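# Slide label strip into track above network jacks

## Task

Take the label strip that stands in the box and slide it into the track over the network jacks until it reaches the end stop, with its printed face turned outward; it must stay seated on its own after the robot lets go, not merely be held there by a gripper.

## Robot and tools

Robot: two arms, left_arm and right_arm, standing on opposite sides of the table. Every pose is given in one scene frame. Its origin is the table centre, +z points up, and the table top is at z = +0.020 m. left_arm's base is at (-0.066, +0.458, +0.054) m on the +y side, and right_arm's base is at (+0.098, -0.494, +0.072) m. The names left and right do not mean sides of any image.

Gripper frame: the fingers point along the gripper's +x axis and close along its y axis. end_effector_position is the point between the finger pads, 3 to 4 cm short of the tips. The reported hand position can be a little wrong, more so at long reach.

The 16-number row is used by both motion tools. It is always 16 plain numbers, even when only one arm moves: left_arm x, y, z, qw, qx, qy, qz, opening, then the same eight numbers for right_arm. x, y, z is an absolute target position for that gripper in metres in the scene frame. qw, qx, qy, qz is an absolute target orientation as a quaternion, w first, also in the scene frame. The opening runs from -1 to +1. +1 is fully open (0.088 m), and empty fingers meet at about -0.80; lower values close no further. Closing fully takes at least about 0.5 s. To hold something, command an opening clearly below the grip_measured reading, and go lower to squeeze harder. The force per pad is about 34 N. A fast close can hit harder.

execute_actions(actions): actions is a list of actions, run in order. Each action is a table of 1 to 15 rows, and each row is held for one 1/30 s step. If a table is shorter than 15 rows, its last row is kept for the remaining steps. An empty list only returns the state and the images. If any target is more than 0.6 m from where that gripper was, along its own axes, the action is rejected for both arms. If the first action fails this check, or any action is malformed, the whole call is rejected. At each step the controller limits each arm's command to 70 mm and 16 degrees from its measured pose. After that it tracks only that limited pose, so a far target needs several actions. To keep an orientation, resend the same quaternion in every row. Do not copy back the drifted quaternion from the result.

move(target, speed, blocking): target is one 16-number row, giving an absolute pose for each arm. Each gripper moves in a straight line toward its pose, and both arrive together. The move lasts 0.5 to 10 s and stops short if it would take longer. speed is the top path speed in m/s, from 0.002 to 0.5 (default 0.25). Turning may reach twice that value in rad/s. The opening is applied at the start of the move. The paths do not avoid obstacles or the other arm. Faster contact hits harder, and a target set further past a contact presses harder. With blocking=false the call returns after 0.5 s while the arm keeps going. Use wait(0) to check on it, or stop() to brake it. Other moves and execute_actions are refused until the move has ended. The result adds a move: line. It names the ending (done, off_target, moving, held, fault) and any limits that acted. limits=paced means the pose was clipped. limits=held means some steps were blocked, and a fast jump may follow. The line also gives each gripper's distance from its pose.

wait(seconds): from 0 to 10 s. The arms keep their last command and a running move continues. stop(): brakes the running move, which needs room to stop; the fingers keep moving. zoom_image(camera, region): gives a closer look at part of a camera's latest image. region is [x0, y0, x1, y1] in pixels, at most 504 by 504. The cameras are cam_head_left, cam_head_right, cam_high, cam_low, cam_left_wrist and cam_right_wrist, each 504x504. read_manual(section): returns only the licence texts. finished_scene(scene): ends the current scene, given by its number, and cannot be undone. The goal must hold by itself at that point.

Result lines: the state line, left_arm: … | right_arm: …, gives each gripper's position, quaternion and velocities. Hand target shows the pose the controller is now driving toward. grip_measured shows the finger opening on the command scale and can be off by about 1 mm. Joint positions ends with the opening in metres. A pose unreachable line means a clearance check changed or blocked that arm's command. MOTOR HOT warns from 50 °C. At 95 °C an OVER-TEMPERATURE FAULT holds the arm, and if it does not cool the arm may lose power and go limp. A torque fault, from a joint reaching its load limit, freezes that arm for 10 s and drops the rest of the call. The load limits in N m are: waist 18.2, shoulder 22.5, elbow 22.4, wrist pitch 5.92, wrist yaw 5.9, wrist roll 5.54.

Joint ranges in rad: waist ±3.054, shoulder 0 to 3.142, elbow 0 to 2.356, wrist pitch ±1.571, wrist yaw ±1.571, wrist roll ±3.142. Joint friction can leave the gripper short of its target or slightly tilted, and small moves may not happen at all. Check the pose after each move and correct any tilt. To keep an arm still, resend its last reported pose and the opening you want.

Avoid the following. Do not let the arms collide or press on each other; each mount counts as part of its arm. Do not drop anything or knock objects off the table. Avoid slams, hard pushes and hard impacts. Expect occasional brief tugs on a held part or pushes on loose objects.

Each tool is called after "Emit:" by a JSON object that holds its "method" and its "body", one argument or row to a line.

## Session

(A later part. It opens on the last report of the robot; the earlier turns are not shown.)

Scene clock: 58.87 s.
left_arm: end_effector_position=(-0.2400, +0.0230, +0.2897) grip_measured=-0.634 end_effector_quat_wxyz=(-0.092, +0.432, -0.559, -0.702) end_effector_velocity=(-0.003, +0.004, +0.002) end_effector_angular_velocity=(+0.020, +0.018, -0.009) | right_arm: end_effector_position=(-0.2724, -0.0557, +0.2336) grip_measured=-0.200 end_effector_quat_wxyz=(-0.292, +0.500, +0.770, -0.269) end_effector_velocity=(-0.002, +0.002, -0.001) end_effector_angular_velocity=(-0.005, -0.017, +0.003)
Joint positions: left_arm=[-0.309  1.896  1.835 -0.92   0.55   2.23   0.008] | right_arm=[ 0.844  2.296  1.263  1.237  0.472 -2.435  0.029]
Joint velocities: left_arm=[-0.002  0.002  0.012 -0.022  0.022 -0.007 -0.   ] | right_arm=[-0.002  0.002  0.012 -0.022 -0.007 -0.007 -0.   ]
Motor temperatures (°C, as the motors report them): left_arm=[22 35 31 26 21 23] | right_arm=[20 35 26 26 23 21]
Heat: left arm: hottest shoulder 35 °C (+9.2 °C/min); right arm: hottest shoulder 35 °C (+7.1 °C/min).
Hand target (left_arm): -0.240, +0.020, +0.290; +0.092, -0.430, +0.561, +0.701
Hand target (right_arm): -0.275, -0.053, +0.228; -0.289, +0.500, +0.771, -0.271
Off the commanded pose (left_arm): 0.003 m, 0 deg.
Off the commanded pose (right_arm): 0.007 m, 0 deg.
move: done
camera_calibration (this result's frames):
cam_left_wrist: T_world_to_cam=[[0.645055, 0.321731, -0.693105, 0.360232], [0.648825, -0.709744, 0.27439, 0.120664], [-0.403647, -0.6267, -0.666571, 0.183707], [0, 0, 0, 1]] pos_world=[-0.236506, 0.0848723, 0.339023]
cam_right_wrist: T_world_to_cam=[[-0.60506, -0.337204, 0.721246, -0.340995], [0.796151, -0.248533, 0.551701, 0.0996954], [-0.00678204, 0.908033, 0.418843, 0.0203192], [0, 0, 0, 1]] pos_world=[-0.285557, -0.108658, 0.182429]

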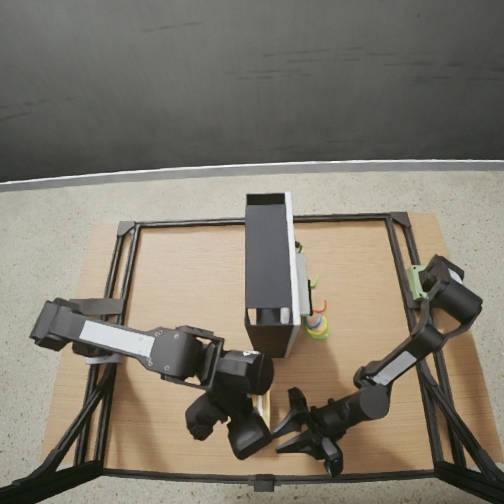

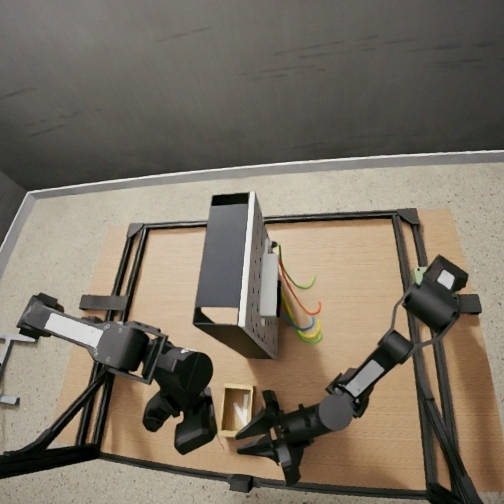

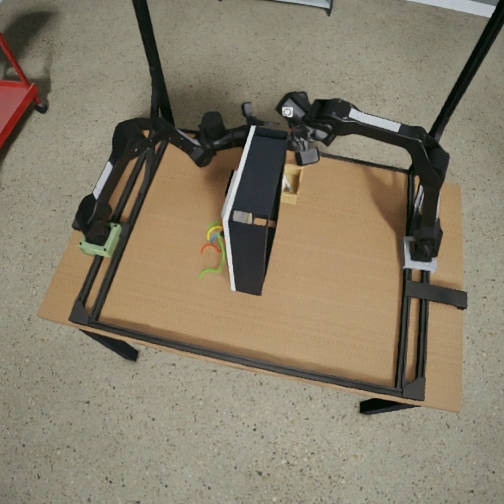

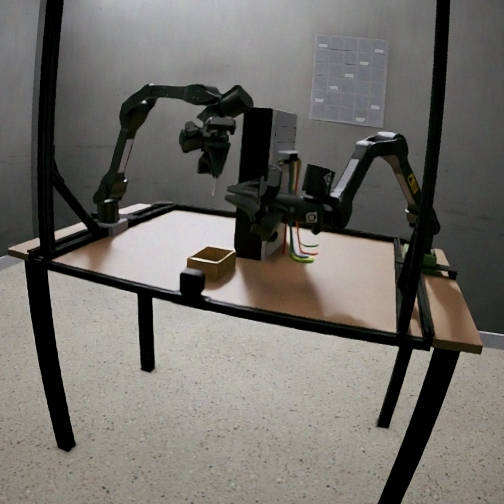

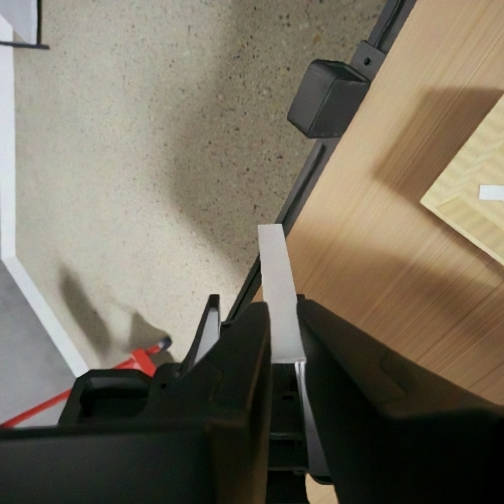

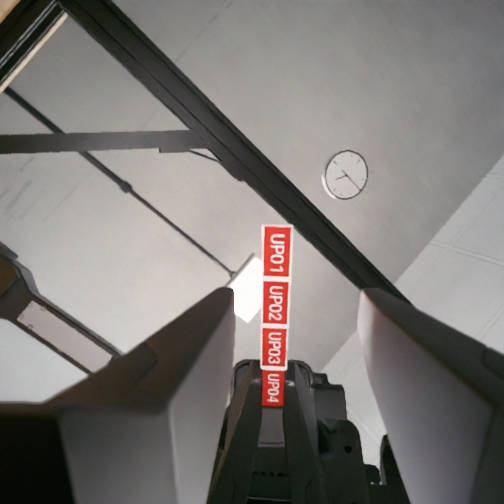

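Emit:
{"method": "move", "body": {
  "target": [-0.24,0.02,0.29,-0.092,0.43,-0.561,-0.701,-0.85,-0.286,-0.017,0.231,0.289,-0.5,-0.771,0.271,-0.2],
  "speed": 0.05
}}

Emit:
{"method": "zoom_image", "body": {
  "camera": "cam_low",
  "region": [170,140,270,240]
}}

Scene clock: 64.53 s.
left_arm: end_effector_position=(-0.2400, +0.0230, +0.2900) grip_measured=-0.634 end_effector_quat_wxyz=(-0.092, +0.432, -0.559, -0.702) end_effector_velocity=(-0.002, +0.002, +0.002) end_effector_angular_velocity=(-0.010, +0.005, -0.012) | right_arm: end_effector_position=(-0.2840, -0.0198, +0.2370) grip_measured=-0.200 end_effector_quat_wxyz=(-0.292, +0.500, +0.770, -0.269) end_effector_velocity=(-0.003, +0.001, +0.000) end_effector_angular_velocity=(+0.004, -0.012, +0.018)
Joint positions: left_arm=[-0.309  1.896  1.837 -0.922  0.55   2.231  0.008] | right_arm=[ 0.805  2.38   1.449  1.131  0.434 -2.427  0.029]
Joint velocities: left_arm=[-0.002 -0.007 -0.007  0.007  0.007  0.007 -0.001] | right_arm=[-0.002  0.002  0.007 -0.007 -0.022 -0.007 -0.   ]
Motor temperatures (°C, as the motors report them): left_arm=[22 35 31 26 21 23] | right_arm=[20 36 26 27 23 21]
Heat: left arm: hottest shoulder 35 °C (+8.1 °C/min); right arm: hottest shoulder 36 °C (+8.1 °C/min).
Hand target (left_arm): -0.240, +0.020, +0.290; +0.092, -0.430, +0.561, +0.701
Hand target (right_arm): -0.286, -0.017, +0.231; -0.289, +0.500, +0.770, -0.271
Off the commanded pose (left_arm): 0.003 m, 0 deg.
Off the commanded pose (right_arm): 0.007 m, 0 deg.
move: done
camera_calibration (this result's frames):
cam_left_wrist: T_world_to_cam=[[0.645144, 0.321563, -0.693099, 0.360509], [0.648508, -0.710114, 0.274181, 0.12059], [-0.404013, -0.626367, -0.666662, 0.183794], [0, 0, 0, 1]] pos_world=[-0.236529, 0.0848285, 0.339334]
cam_right_wrist: T_world_to_cam=[[-0.604989, -0.337202, 0.721306, -0.338359], [0.796205, -0.248477, 0.551649, 0.11603], [-0.0067895, 0.908049, 0.418808, -0.0137211], [0, 0, 0, 1]] pos_world=[-0.29718, -0.0728053, 0.185799]

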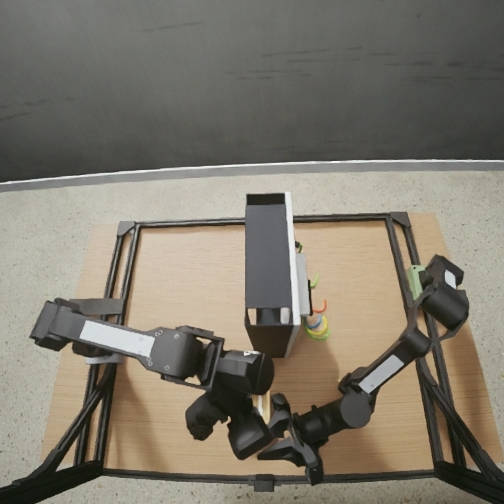

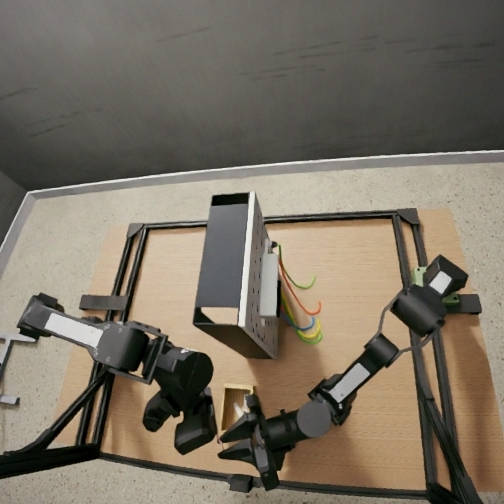

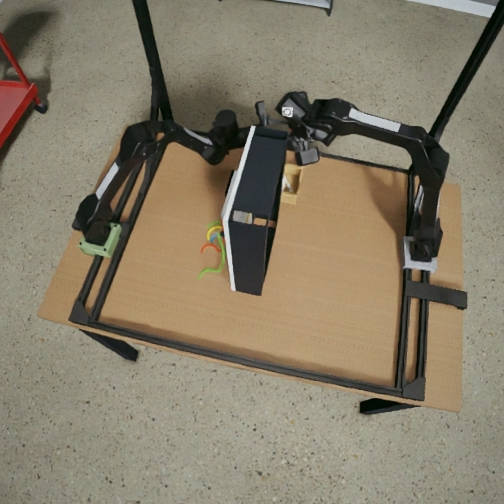

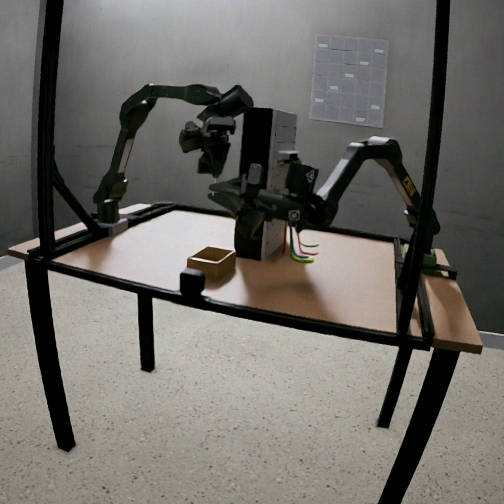

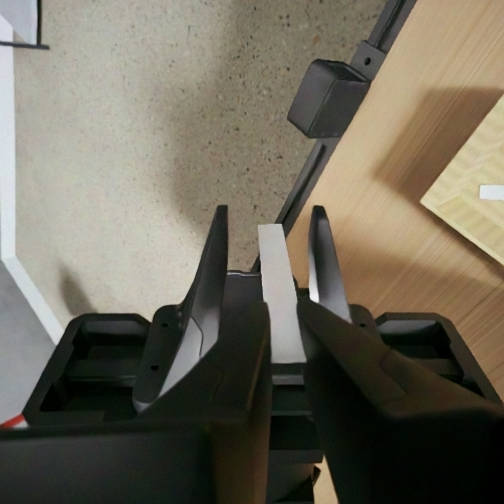

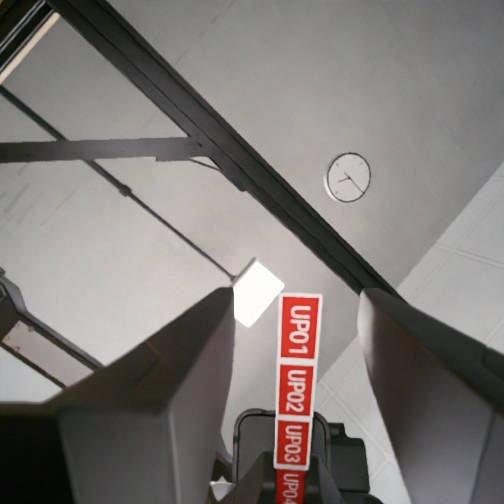

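Region (170, 140, 270, 240) of cam_low's 504x504 image, scaled by 5.040, with more detail than that image has.

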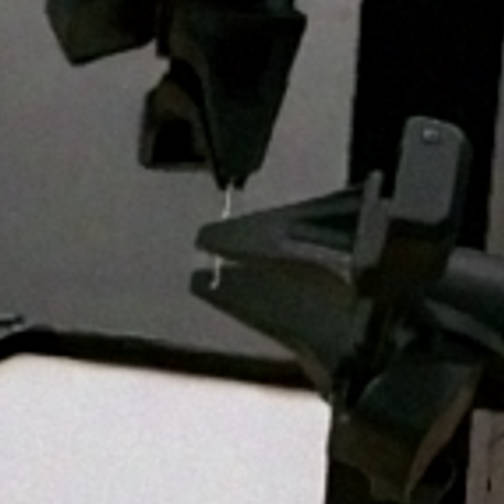

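Emit:
{"method": "move", "body": {
  "target": [-0.24,0.02,0.29,-0.092,0.43,-0.561,-0.701,-0.85,-0.2895,-0.0185,0.228,0.362,-0.524,-0.74,0.222,-0.2],
  "speed": 0.08
}}

Scene clock: 69.90 s.
left_arm: end_effector_position=(-0.2401, +0.0228, +0.2899) grip_measured=-0.634 end_effector_quat_wxyz=(-0.092, +0.431, -0.559, -0.702) end_effector_velocity=(+0.002, +0.000, +0.001) end_effector_angular_velocity=(+0.006, -0.004, +0.012) | right_arm: end_effector_position=(-0.2873, -0.0194, +0.2337) grip_measured=-0.200 end_effector_quat_wxyz=(-0.363, +0.520, +0.741, -0.222) end_effector_velocity=(+0.001, +0.002, +0.006) end_effector_angular_velocity=(+0.017, -0.003, -0.016)
Joint positions: left_arm=[-0.309  1.897  1.838 -0.922  0.55   2.231  0.008] | right_arm=[ 0.84   2.522  1.566  1.33   0.577 -2.516  0.029]
Joint velocities: left_arm=[ 0.002 -0.002  0.002 -0.007 -0.007 -0.007  0.   ] | right_arm=[-0.002  0.002  0.017  0.007  0.007 -0.022 -0.   ]
Motor temperatures (°C, as the motors report them): left_arm=[22 35 32 26 22 23] | right_arm=[20 36 27 27 23 21]
Heat: left arm: hottest shoulder 35 °C (+8.0 °C/min); right arm: hottest shoulder 36 °C (+7.0 °C/min).
Hand target (left_arm): -0.240, +0.020, +0.290; +0.092, -0.430, +0.561, +0.701
Hand target (right_arm): -0.289, -0.019, +0.228; -0.361, +0.523, +0.739, -0.221
Off the commanded pose (left_arm): 0.003 m, 0 deg.
Off the commanded pose (right_arm): 0.006 m, 0 deg.
move: done
camera_calibration (this result's frames):
cam_left_wrist: T_world_to_cam=[[0.645324, 0.321227, -0.693087, 0.360598], [0.648279, -0.710225, 0.274434, 0.120375], [-0.404093, -0.626413, -0.66657, 0.183573], [0, 0, 0, 1]] pos_world=[-0.236559, 0.0846525, 0.339255]
cam_right_wrist: T_world_to_cam=[[-0.597466, -0.345757, 0.723523, -0.336371], [0.790388, -0.406214, 0.458559, 0.137609], [0.135355, 0.845838, 0.515982, 0.00421726], [0, 0, 0, 1]] pos_world=[-0.310306, -0.0639708, 0.178094]

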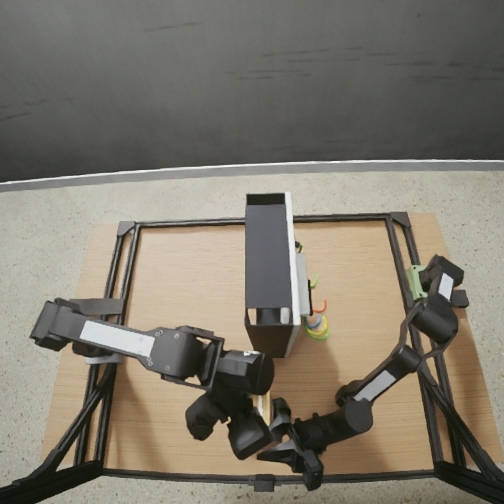

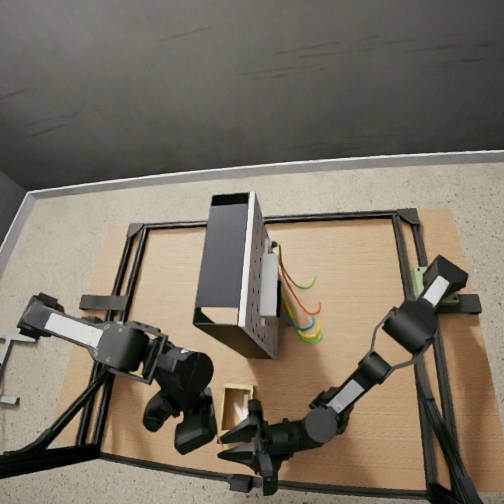

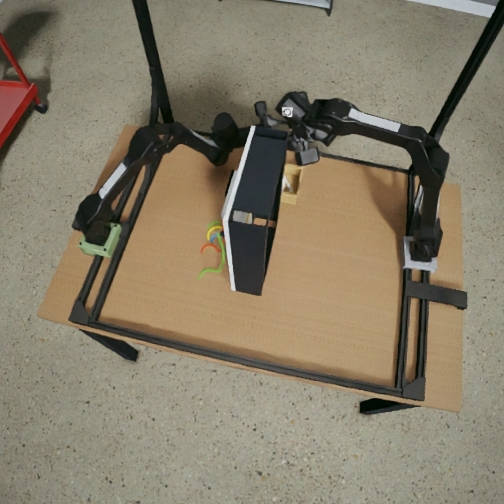

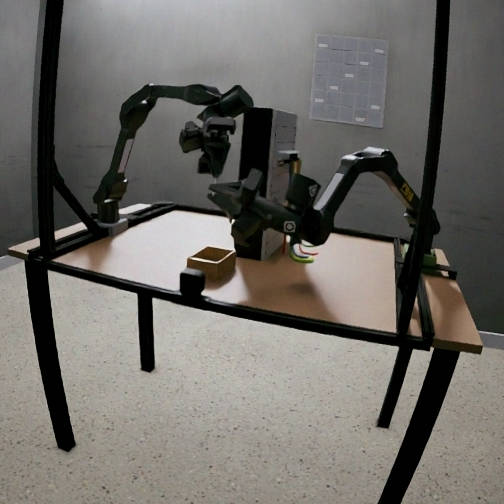

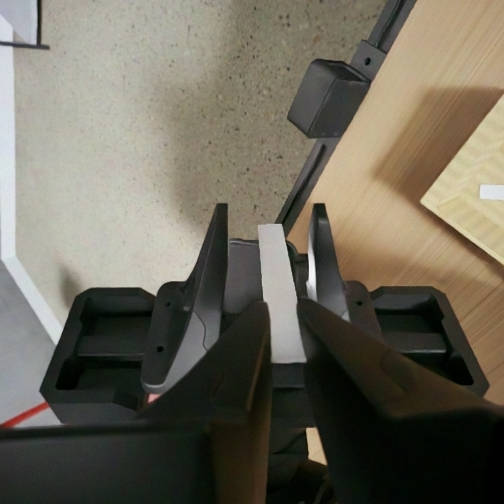

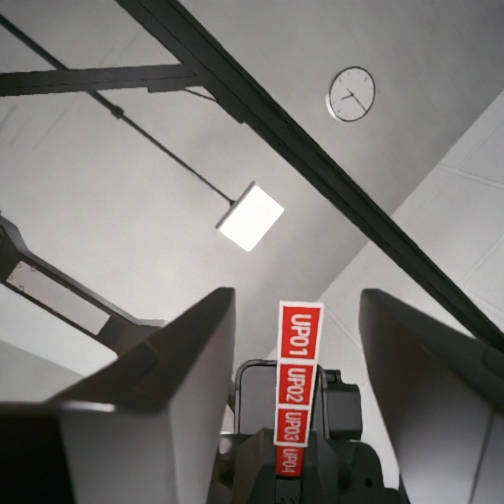

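Emit:
{"method": "execute_actions", "body": {
  "actions": [
    [[-0.24,0.02,0.29,-0.092,0.43,-0.561,-0.701,-0.85,-0.2895,-0.0185,0.228,0.362,-0.524,-0.74,0.222,-0.58]],
    [[-0.24,0.02,0.29,-0.092,0.43,-0.561,-0.701,-0.85,-0.2895,-0.0185,0.228,0.362,-0.524,-0.74,0.222,-0.85]],
    [[-0.24,0.02,0.29,-0.092,0.43,-0.561,-0.701,-0.85,-0.2895,-0.0185,0.228,0.362,-0.524,-0.74,0.222,-0.85]]
  ]
}}

Scene clock: 89.10 s.
left_arm: end_effector_position=(-0.2400, +0.0227, +0.2901) grip_measured=-0.648 end_effector_quat_wxyz=(-0.092, +0.431, -0.559, -0.702) end_effector_velocity=(+0.000, +0.002, +0.001) end_effector_angular_velocity=(+0.006, -0.004, +0.007) | right_arm: end_effector_position=(-0.2871, -0.0193, +0.2342) grip_measured=-0.681 end_effector_quat_wxyz=(-0.365, +0.522, +0.739, -0.222) end_effector_velocity=(-0.001, -0.000, -0.005) end_effector_angular_velocity=(-0.019, -0.025, -0.007)
Joint positions: left_arm=[-0.309  1.897  1.838 -0.922  0.552  2.232  0.007] | right_arm=[ 0.841  2.523  1.569  1.33   0.583 -2.517  0.006]
Joint velocities: left_arm=[-0.002 -0.007 -0.002 -0.007 -0.007 -0.007  0.003] | right_arm=[ 0.002 -0.002 -0.007 -0.022  0.007 -0.007 -0.   ]
Motor temperatures (°C, as the motors report them): left_arm=[22 35 33 26 22 23] | right_arm=[20 38 28 28 23 21]
Heat: left arm: hottest shoulder 35 °C (+5.1 °C/min); right arm: hottest shoulder 38 °C (+7.2 °C/min).
Hand target (left_arm): -0.240, +0.020, +0.290; +0.092, -0.430, +0.561, +0.701
Hand target (right_arm): -0.289, -0.019, +0.228; -0.362, +0.523, +0.739, -0.222
Off the commanded pose (left_arm): 0.003 m, 0 deg.
Off the commanded pose (right_arm): 0.007 m, 0 deg.
camera_calibration (this result's frames):
cam_left_wrist: T_world_to_cam=[[0.644616, 0.320762, -0.693961, 0.360805], [0.648352, -0.710362, 0.273907, 0.120295], [-0.405105, -0.626496, -0.665877, 0.183215], [0, 0, 0, 1]] pos_world=[-0.236353, 0.0845046, 0.339434]
cam_right_wrist: T_world_to_cam=[[-0.597332, -0.3431, 0.724898, -0.336789], [0.789467, -0.410683, 0.456158, 0.137434], [0.141196, 0.844761, 0.516181, 0.00535561], [0, 0, 0, 1]] pos_world=[-0.31043, -0.0636347, 0.178682]

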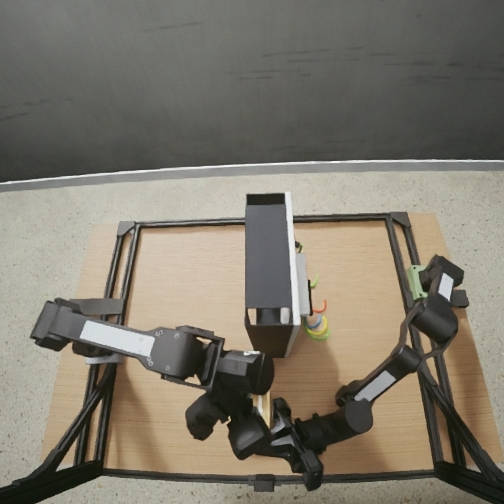

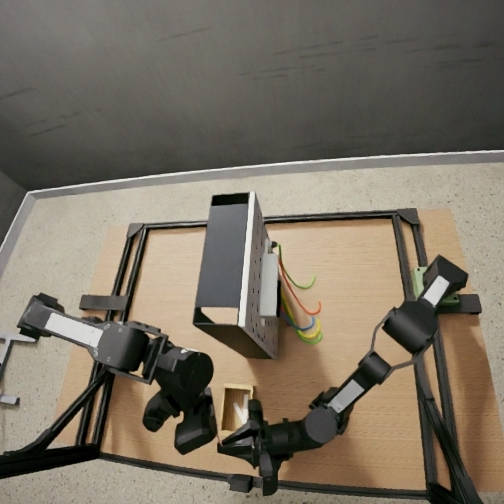

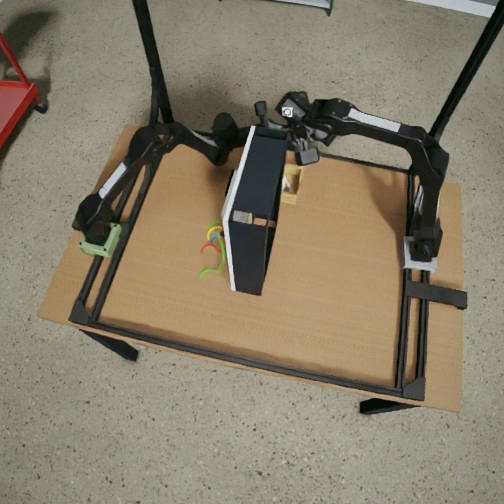

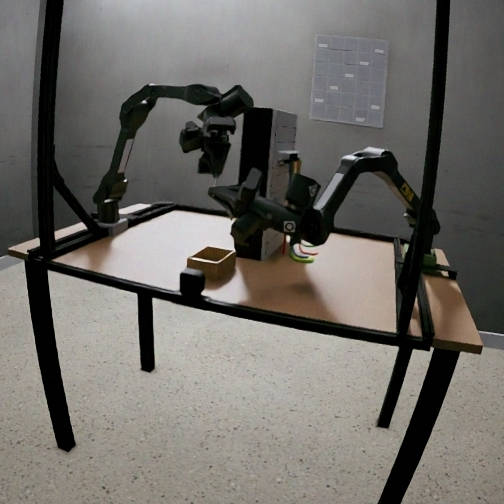

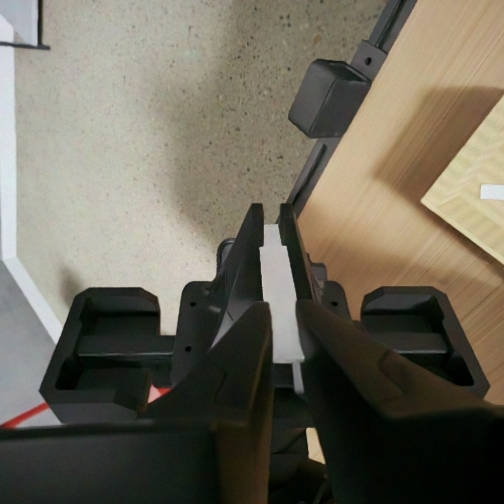

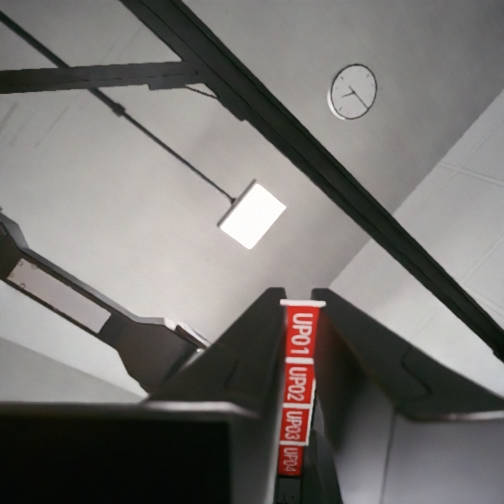

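Emit:
{"method": "execute_actions", "body": {
  "actions": [
    [[-0.24,0.02,0.29,-0.092,0.43,-0.561,-0.701,-0.2,-0.2895,-0.0185,0.228,0.362,-0.524,-0.74,0.222,-0.85]]
  ]
}}

Emit:
{"method": "move", "body": {
  "target": [-0.225,0.06,0.33,-0.092,0.43,-0.561,-0.701,-0.2,-0.2895,-0.05,0.22,0.362,-0.524,-0.74,0.222,-0.85],
  "speed": 0.1
}}

Emit:
{"method": "move", "body": {
  "target": [-0.22,0.2,0.33,-0.092,0.43,-0.561,-0.701,-0.2,-0.22,-0.17,0.30,0.558,-0.558,-0.434,0.434,-0.85]
}}

Emit:
{"method": "move", "body": {
  "target": [-0.22,0.2,0.33,-0.092,0.43,-0.561,-0.701,-0.2,-0.14,-0.142,0.306,0.558,-0.558,-0.434,0.434,-0.85],
  "speed": 0.1
}}

Emit:
{"method": "zoom_image", "body": {
  "camera": "cam_head_left",
  "region": [260,250,400,390]
}}

Emit:
{"method": "zoom_image", "body": {
  "camera": "cam_right_wrist",
  "region": [200,304,400,504]
}}

Scene clock: 97.93 s.
left_arm: end_effector_position=(-0.2399, +0.0225, +0.2901) grip_measured=-0.205 end_effector_quat_wxyz=(-0.092, +0.430, -0.559, -0.703) end_effector_velocity=(+0.002, +0.000, -0.004) end_effector_angular_velocity=(+0.013, -0.018, +0.015) | right_arm: end_effector_position=(-0.2872, -0.0194, +0.2341) grip_measured=-0.673 end_effector_quat_wxyz=(-0.365, +0.522, +0.738, -0.222) end_effector_velocity=(+0.000, +0.001, -0.001) end_effector_angular_velocity=(-0.002, -0.014, +0.002)
Joint positions: left_arm=[-0.308  1.898  1.839 -0.923  0.554  2.232  0.029] | right_arm=[ 0.841  2.524  1.57   1.331  0.585 -2.518  0.006]
Joint velocities: left_arm=[-0.002  0.002 -0.002 -0.007 -0.022 -0.007  0.002] | right_arm=[-0.002 -0.002 -0.002 -0.007 -0.007 -0.007 -0.01 ]
Motor temperatures (°C, as the motors report them): left_arm=[22 36 34 26 22 23] | right_arm=[20 39 28 28 23 21]
Heat: left arm: hottest shoulder 36 °C (+6.0 °C/min); right arm: hottest shoulder 39 °C (+6.0 °C/min).
Hand target (left_arm): -0.240, +0.020, +0.290; +0.092, -0.430, +0.561, +0.701
Hand target (right_arm): -0.290, -0.019, +0.228; -0.361, +0.523, +0.739, -0.222
Off the commanded pose (left_arm): 0.003 m, 0 deg.
Off the commanded pose (right_arm): 0.007 m, 0 deg.
camera_calibration (this result's frames):
cam_left_wrist: T_world_to_cam=[[0.64387, 0.320723, -0.694671, 0.360832], [0.648314, -0.710858, 0.272706, 0.120497], [-0.40635, -0.625953, -0.66563, 0.182801], [0, 0, 0, 1]] pos_world=[-0.236168, 0.0843539, 0.339477]
cam_right_wrist: T_world_to_cam=[[-0.597724, -0.342278, 0.724963, -0.336937], [0.788977, -0.411617, 0.456166, 0.137401], [0.142271, 0.84464, 0.516083, 0.00592049], [0, 0, 0, 1]] pos_world=[-0.310644, -0.0637702, 0.178534]

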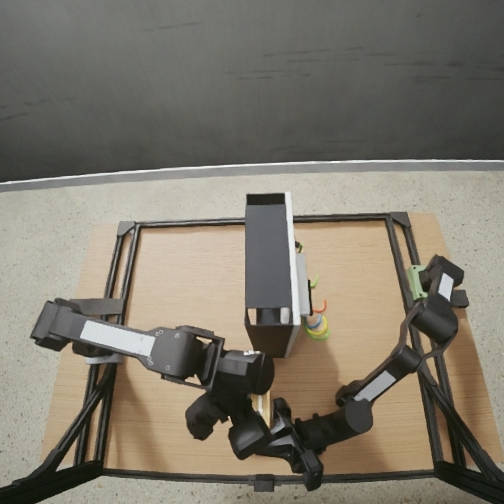

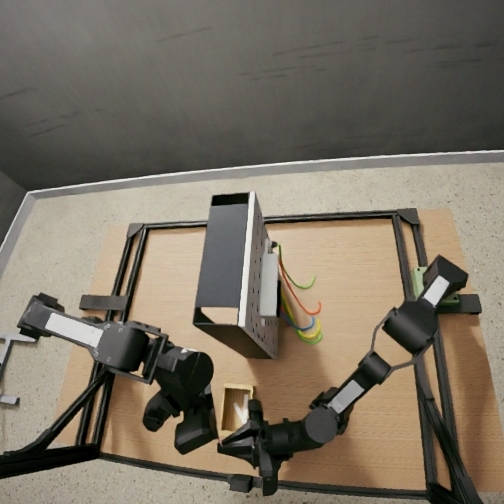

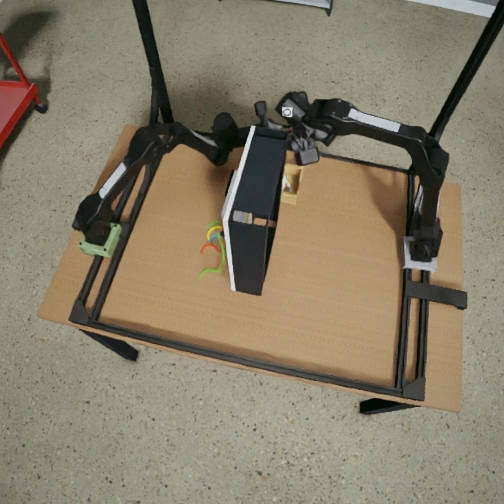

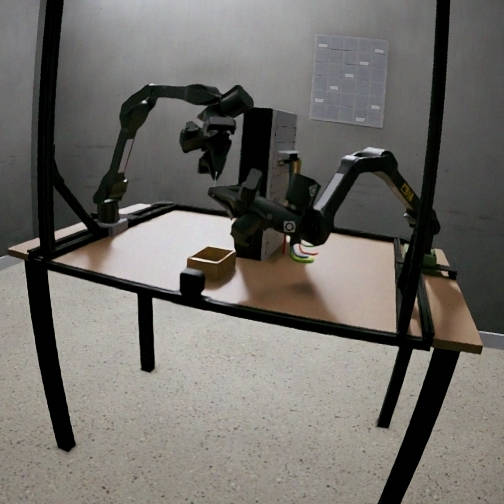

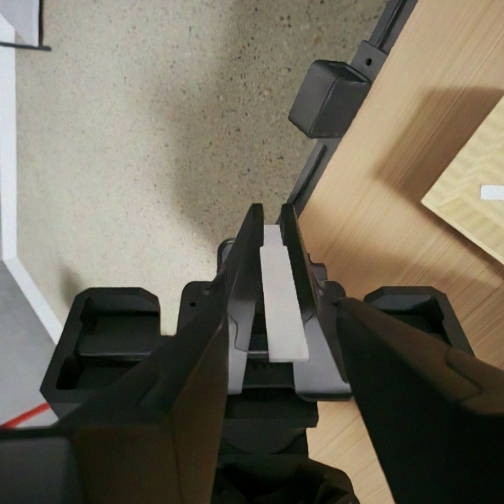

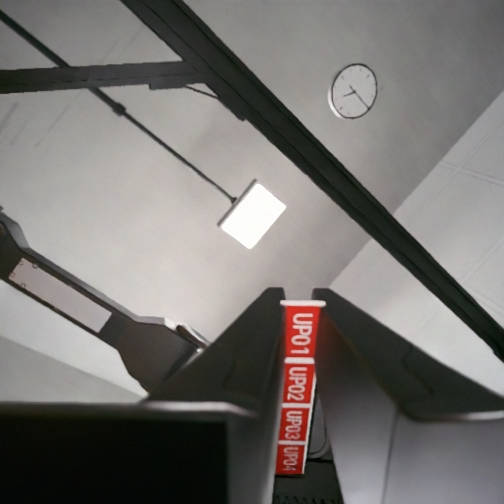

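Scene clock: 98.90 s.
left_arm: end_effector_position=(-0.2262, +0.0588, +0.3233) grip_measured=-0.200 end_effector_quat_wxyz=(-0.096, +0.432, -0.554, -0.706) end_effector_velocity=(-0.001, +0.003, -0.000) end_effector_angular_velocity=(+0.013, +0.007, -0.001) | right_arm: end_effector_position=(-0.2913, -0.0480, +0.2154) grip_measured=-0.662 end_effector_quat_wxyz=(-0.360, +0.522, +0.740, -0.223) end_effector_velocity=(+0.001, +0.000, -0.004) end_effector_angular_velocity=(-0.008, -0.022, +0.002)
Joint positions: left_arm=[-0.292  1.786  1.839 -1.06   0.56   2.248  0.029] | right_arm=[ 0.89   2.524  1.473  1.429  0.625 -2.537  0.007]
Joint velocities: left_arm=[-0.002 -0.002 -0.002 -0.007  0.007 -0.007  0.   ] | right_arm=[-0.002 -0.002 -0.012 -0.007 -0.007 -0.007 -0.001]
Motor temperatures (°C, as the motors report them): left_arm=[22 36 34 26 22 23] | right_arm=[20 39 28 28 23 21]
Heat: left arm: hottest shoulder 36 °C (+6.0 °C/min); right arm: hottest shoulder 39 °C (+6.0 °C/min).
Hand target (left_arm): -0.225, +0.060, +0.330; +0.092, -0.430, +0.561, +0.701
Hand target (right_arm): -0.289, -0.050, +0.220; -0.362, +0.523, +0.739, -0.222
Off the commanded pose (left_arm): 0.007 m, 1 deg.
Off the commanded pose (right_arm): 0.005 m, 0 deg.
move: done
camera_calibration (this result's frames):
cam_left_wrist: T_world_to_cam=[[0.647572, 0.331699, -0.686022, 0.360845], [0.647245, -0.714563, 0.26547, 0.130644], [-0.402149, -0.615935, -0.677421, 0.237297], [0, 0, 0, 1]] pos_world=[-0.222803, 0.119821, 0.373615]
cam_right_wrist: T_world_to_cam=[[-0.601032, -0.340858, 0.722894, -0.336061], [0.787893, -0.404466, 0.464361, 0.135609], [0.134105, 0.84866, 0.511657, 0.0390802], [0, 0, 0, 1]] pos_world=[-0.31407, -0.0928657, 0.159969]

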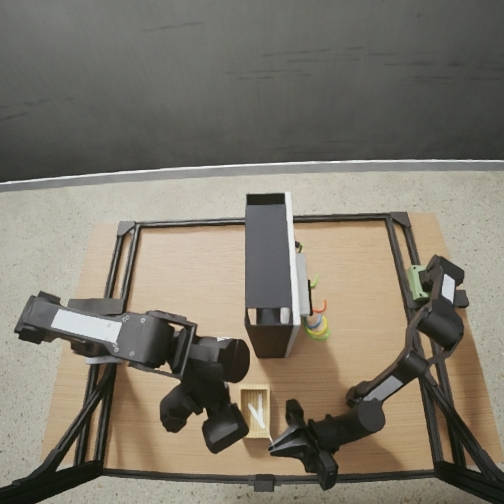

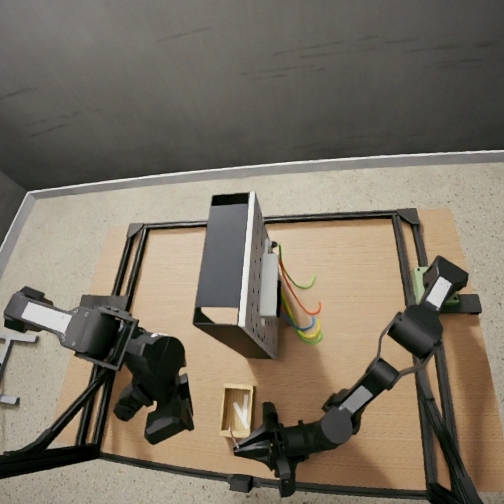

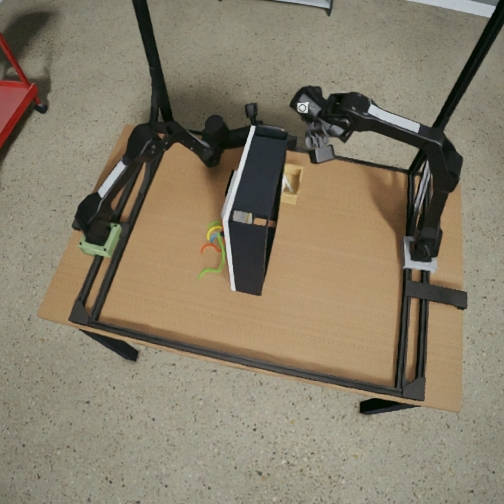

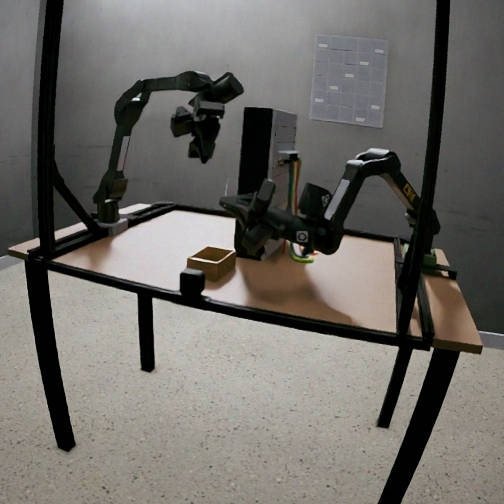

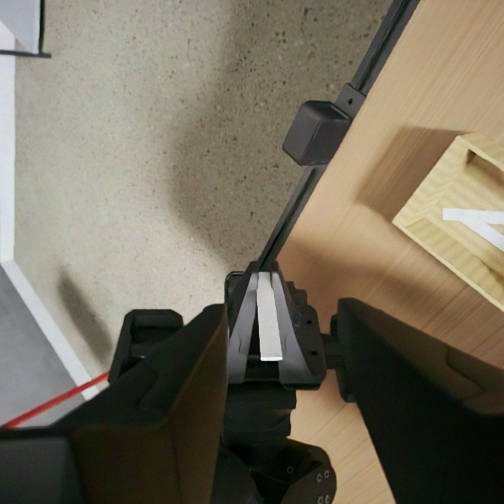

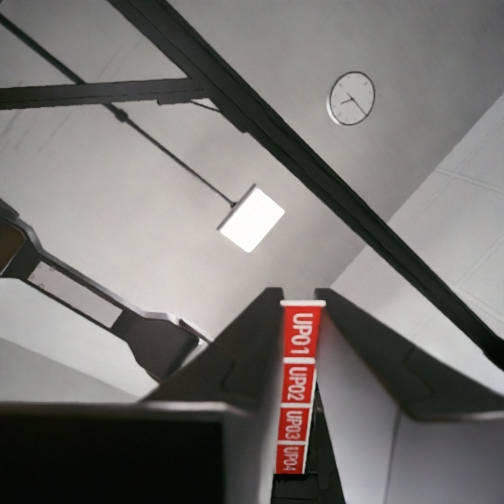

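Scene clock: 101.27 s.
left_arm: end_effector_position=(-0.2207, +0.1976, +0.3334) grip_measured=-0.200 end_effector_quat_wxyz=(-0.091, +0.428, -0.564, -0.700) end_effector_velocity=(+0.001, +0.004, -0.003) end_effector_angular_velocity=(+0.015, -0.015, -0.003) | right_arm: end_effector_position=(-0.2218, -0.1672, +0.2926) grip_measured=-0.662 end_effector_quat_wxyz=(+0.553, -0.562, -0.438, +0.432) end_effector_velocity=(-0.000, -0.001, -0.005) end_effector_angular_velocity=(-0.023, -0.012, +0.010)
Joint positions: left_arm=[-0.388  1.255  1.359 -1.041  0.51   2.162  0.029] | right_arm=[ 1.125  1.939  1.165  0.768  1.349 -1.58   0.007]
Joint velocities: left_arm=[-0.002 -0.002 -0.002 -0.022 -0.007  0.007 -0.   ] | right_arm=[ 0.002 -0.012 -0.002 -0.095 -0.007  0.066 -0.   ]
Motor temperatures (°C, as the motors report them): left_arm=[22 36 34 26 22 23] | right_arm=[20 40 28 28 23 21]
Heat: left arm: hottest shoulder 36 °C (+5.0 °C/min); right arm: hottest shoulder 40 °C (+6.0 °C/min).
Hand target (left_arm): -0.220, +0.200, +0.331; +0.092, -0.430, +0.561, +0.701
Hand target (right_arm): -0.220, -0.169, +0.299; +0.559, -0.558, -0.433, +0.434
Off the commanded pose (left_arm): 0.004 m, 0 deg.
Off the commanded pose (right_arm): 0.008 m, 1 deg.
move: done
camera_calibration (this result's frames):
cam_left_wrist: T_world_to_cam=[[0.644747, 0.309524, -0.698924, 0.326161], [0.644287, -0.712079, 0.278995, 0.217978], [-0.411334, -0.630189, -0.658533, 0.326354], [0, 0, 0, 1]] pos_world=[-0.216491, 0.259928, 0.382062]
cam_right_wrist: T_world_to_cam=[[0.00850318, 0.0158917, 0.999838, -0.276919], [0.795777, -0.605584, 0.0028576, 0.0999947], [0.605531, 0.795623, -0.0177957, 0.342027], [0, 0, 0, 1]] pos_world=[-0.284327, -0.207169, 0.282675]

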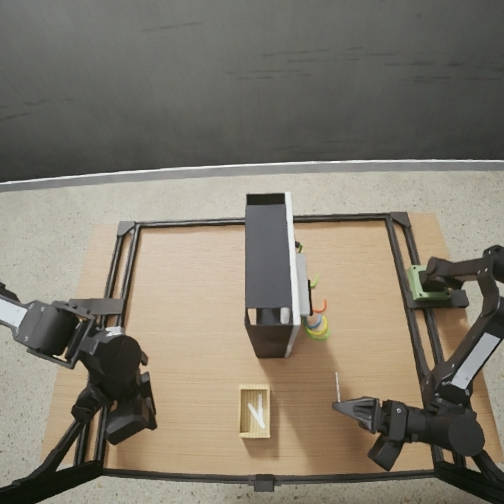

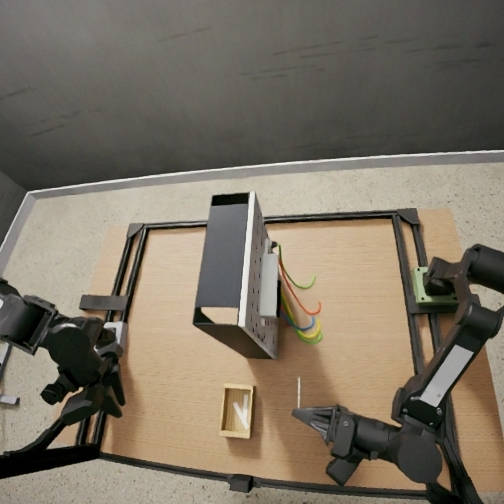

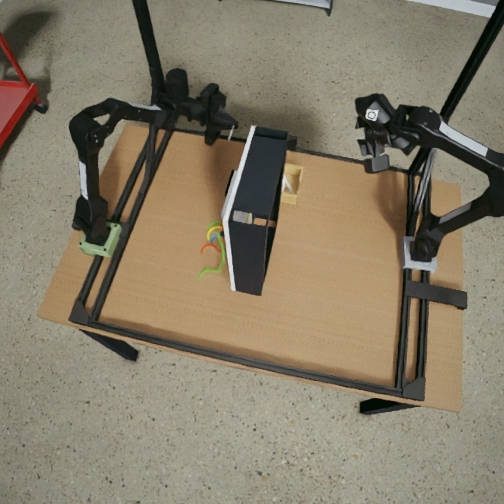

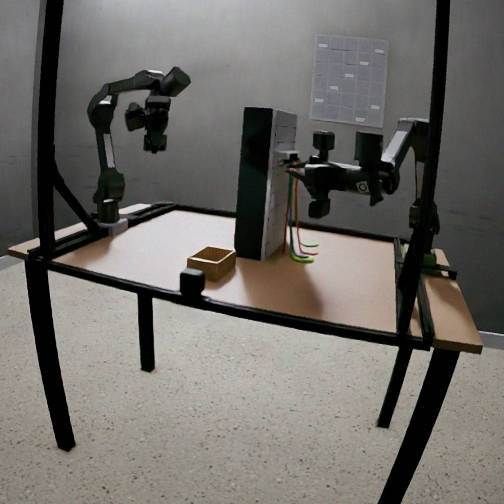

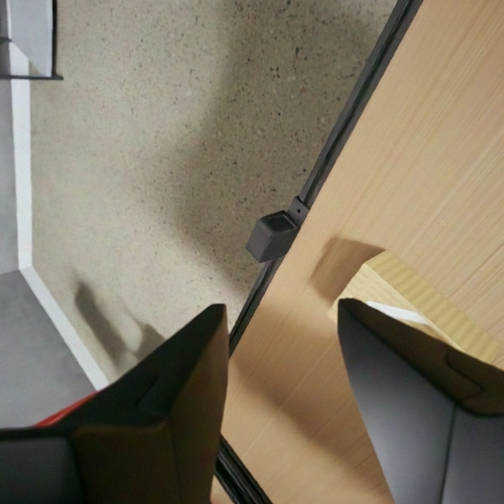

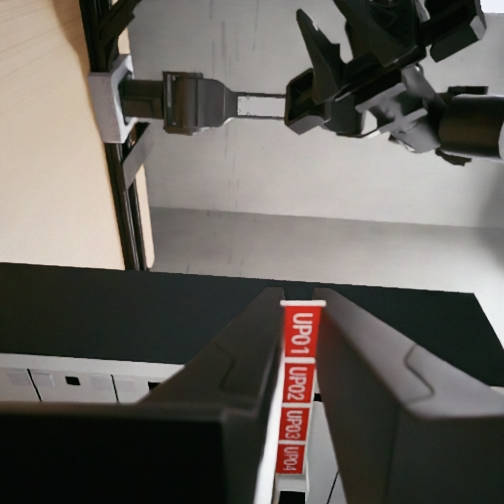

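Scene clock: 102.50 s.
left_arm: end_effector_position=(-0.2205, +0.1982, +0.3320) grip_measured=-0.200 end_effector_quat_wxyz=(-0.092, +0.429, -0.563, -0.700) end_effector_velocity=(+0.002, +0.000, -0.002) end_effector_angular_velocity=(+0.006, -0.016, +0.016) | right_arm: end_effector_position=(-0.1431, -0.1407, +0.3052) grip_measured=-0.662 end_effector_quat_wxyz=(+0.558, -0.560, -0.434, +0.432) end_effector_velocity=(-0.003, +0.001, -0.006) end_effector_angular_velocity=(-0.017, -0.018, +0.034)
Joint positions: left_arm=[-0.388  1.253  1.354 -1.039  0.51   2.162  0.029] | right_arm=[ 0.954  1.739  0.955  0.788  1.185 -1.578  0.007]
Joint velocities: left_arm=[-0.002 -0.002 -0.002 -0.007 -0.022 -0.007 -0.   ] | right_arm=[-0.002 -0.002 -0.012 -0.022 -0.037  0.007  0.   ]
Motor temperatures (°C, as the motors report them): left_arm=[22 35 34 26 22 23] | right_arm=[20 40 28 28 23 21]
Heat: left arm: hottest shoulder 35 °C (+3.0 °C/min); right arm: hottest shoulder 40 °C (+6.1 °C/min).
Hand target (left_arm): -0.220, +0.200, +0.330; +0.092, -0.430, +0.561, +0.701
Hand target (right_arm): -0.140, -0.142, +0.306; +0.558, -0.558, -0.435, +0.434
Off the commanded pose (left_arm): 0.003 m, 0 deg.
Off the commanded pose (right_arm): 0.003 m, 0 deg.
move: done
camera_calibration (this result's frames):
cam_left_wrist: T_world_to_cam=[[0.645281, 0.311311, -0.697637, 0.324254], [0.644074, -0.712791, 0.277665, 0.219188], [-0.410829, -0.628502, -0.660458, 0.326283], [0, 0, 0, 1]] pos_world=[-0.216362, 0.260362, 0.380847]
cam_right_wrist: T_world_to_cam=[[0.0182958, 0.0107124, 0.999775, -0.289954], [0.791576, -0.611019, -0.00793878, 0.0552372], [0.610797, 0.791543, -0.0196587, 0.274205], [0, 0, 0, 1]] pos_world=[-0.205903, -0.180188, 0.295718]

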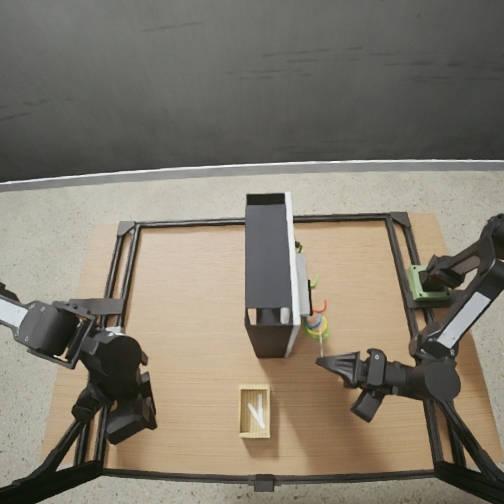

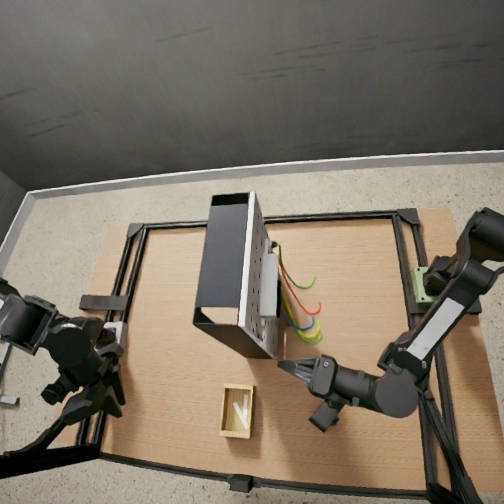

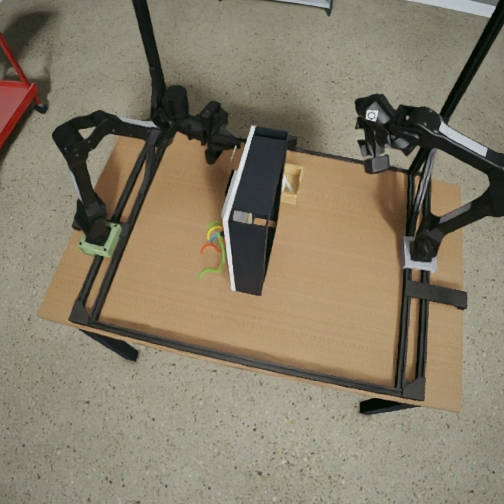

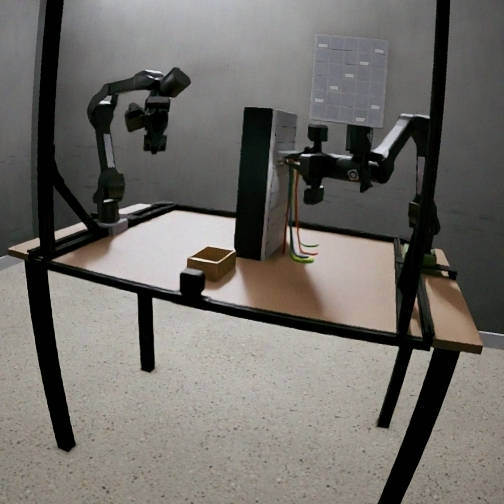

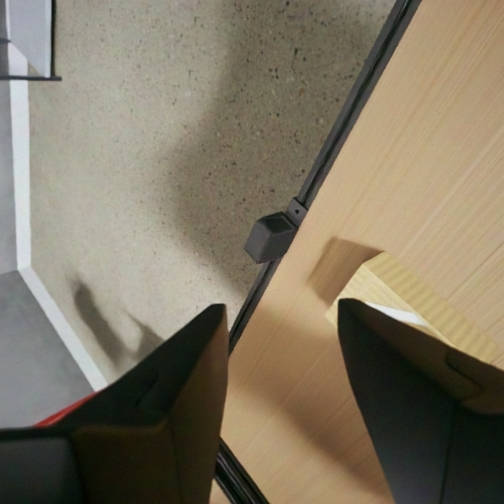

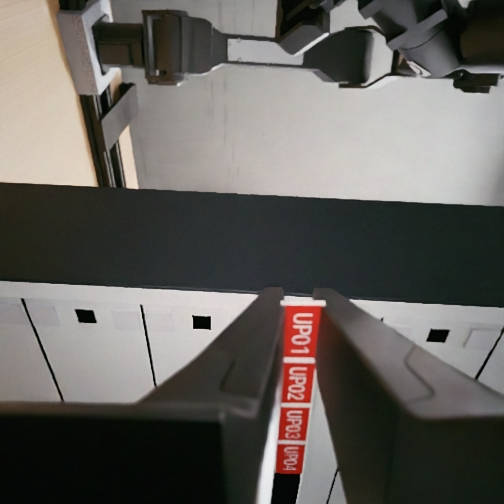

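Region (260, 250, 400, 390) of cam_head_left's 504x504 image, scaled by 3.600, with more detail than that image has.

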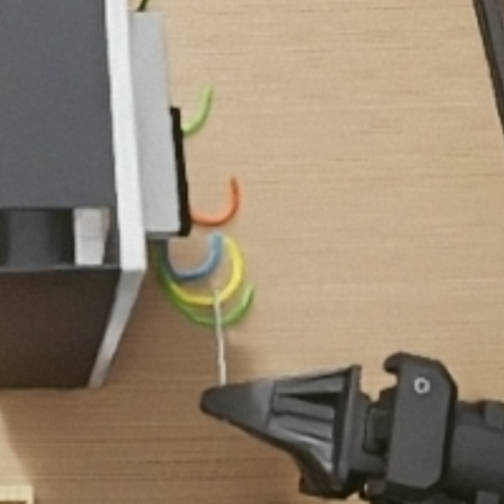

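Region (200, 304, 400, 504) of cam_right_wrist's 504x504 image, scaled by 2.520, with more detail than that image has.

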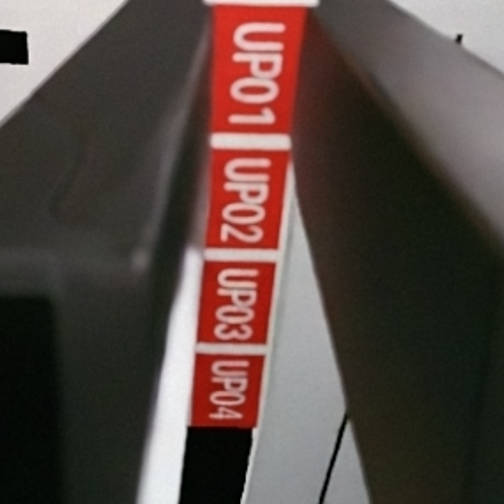

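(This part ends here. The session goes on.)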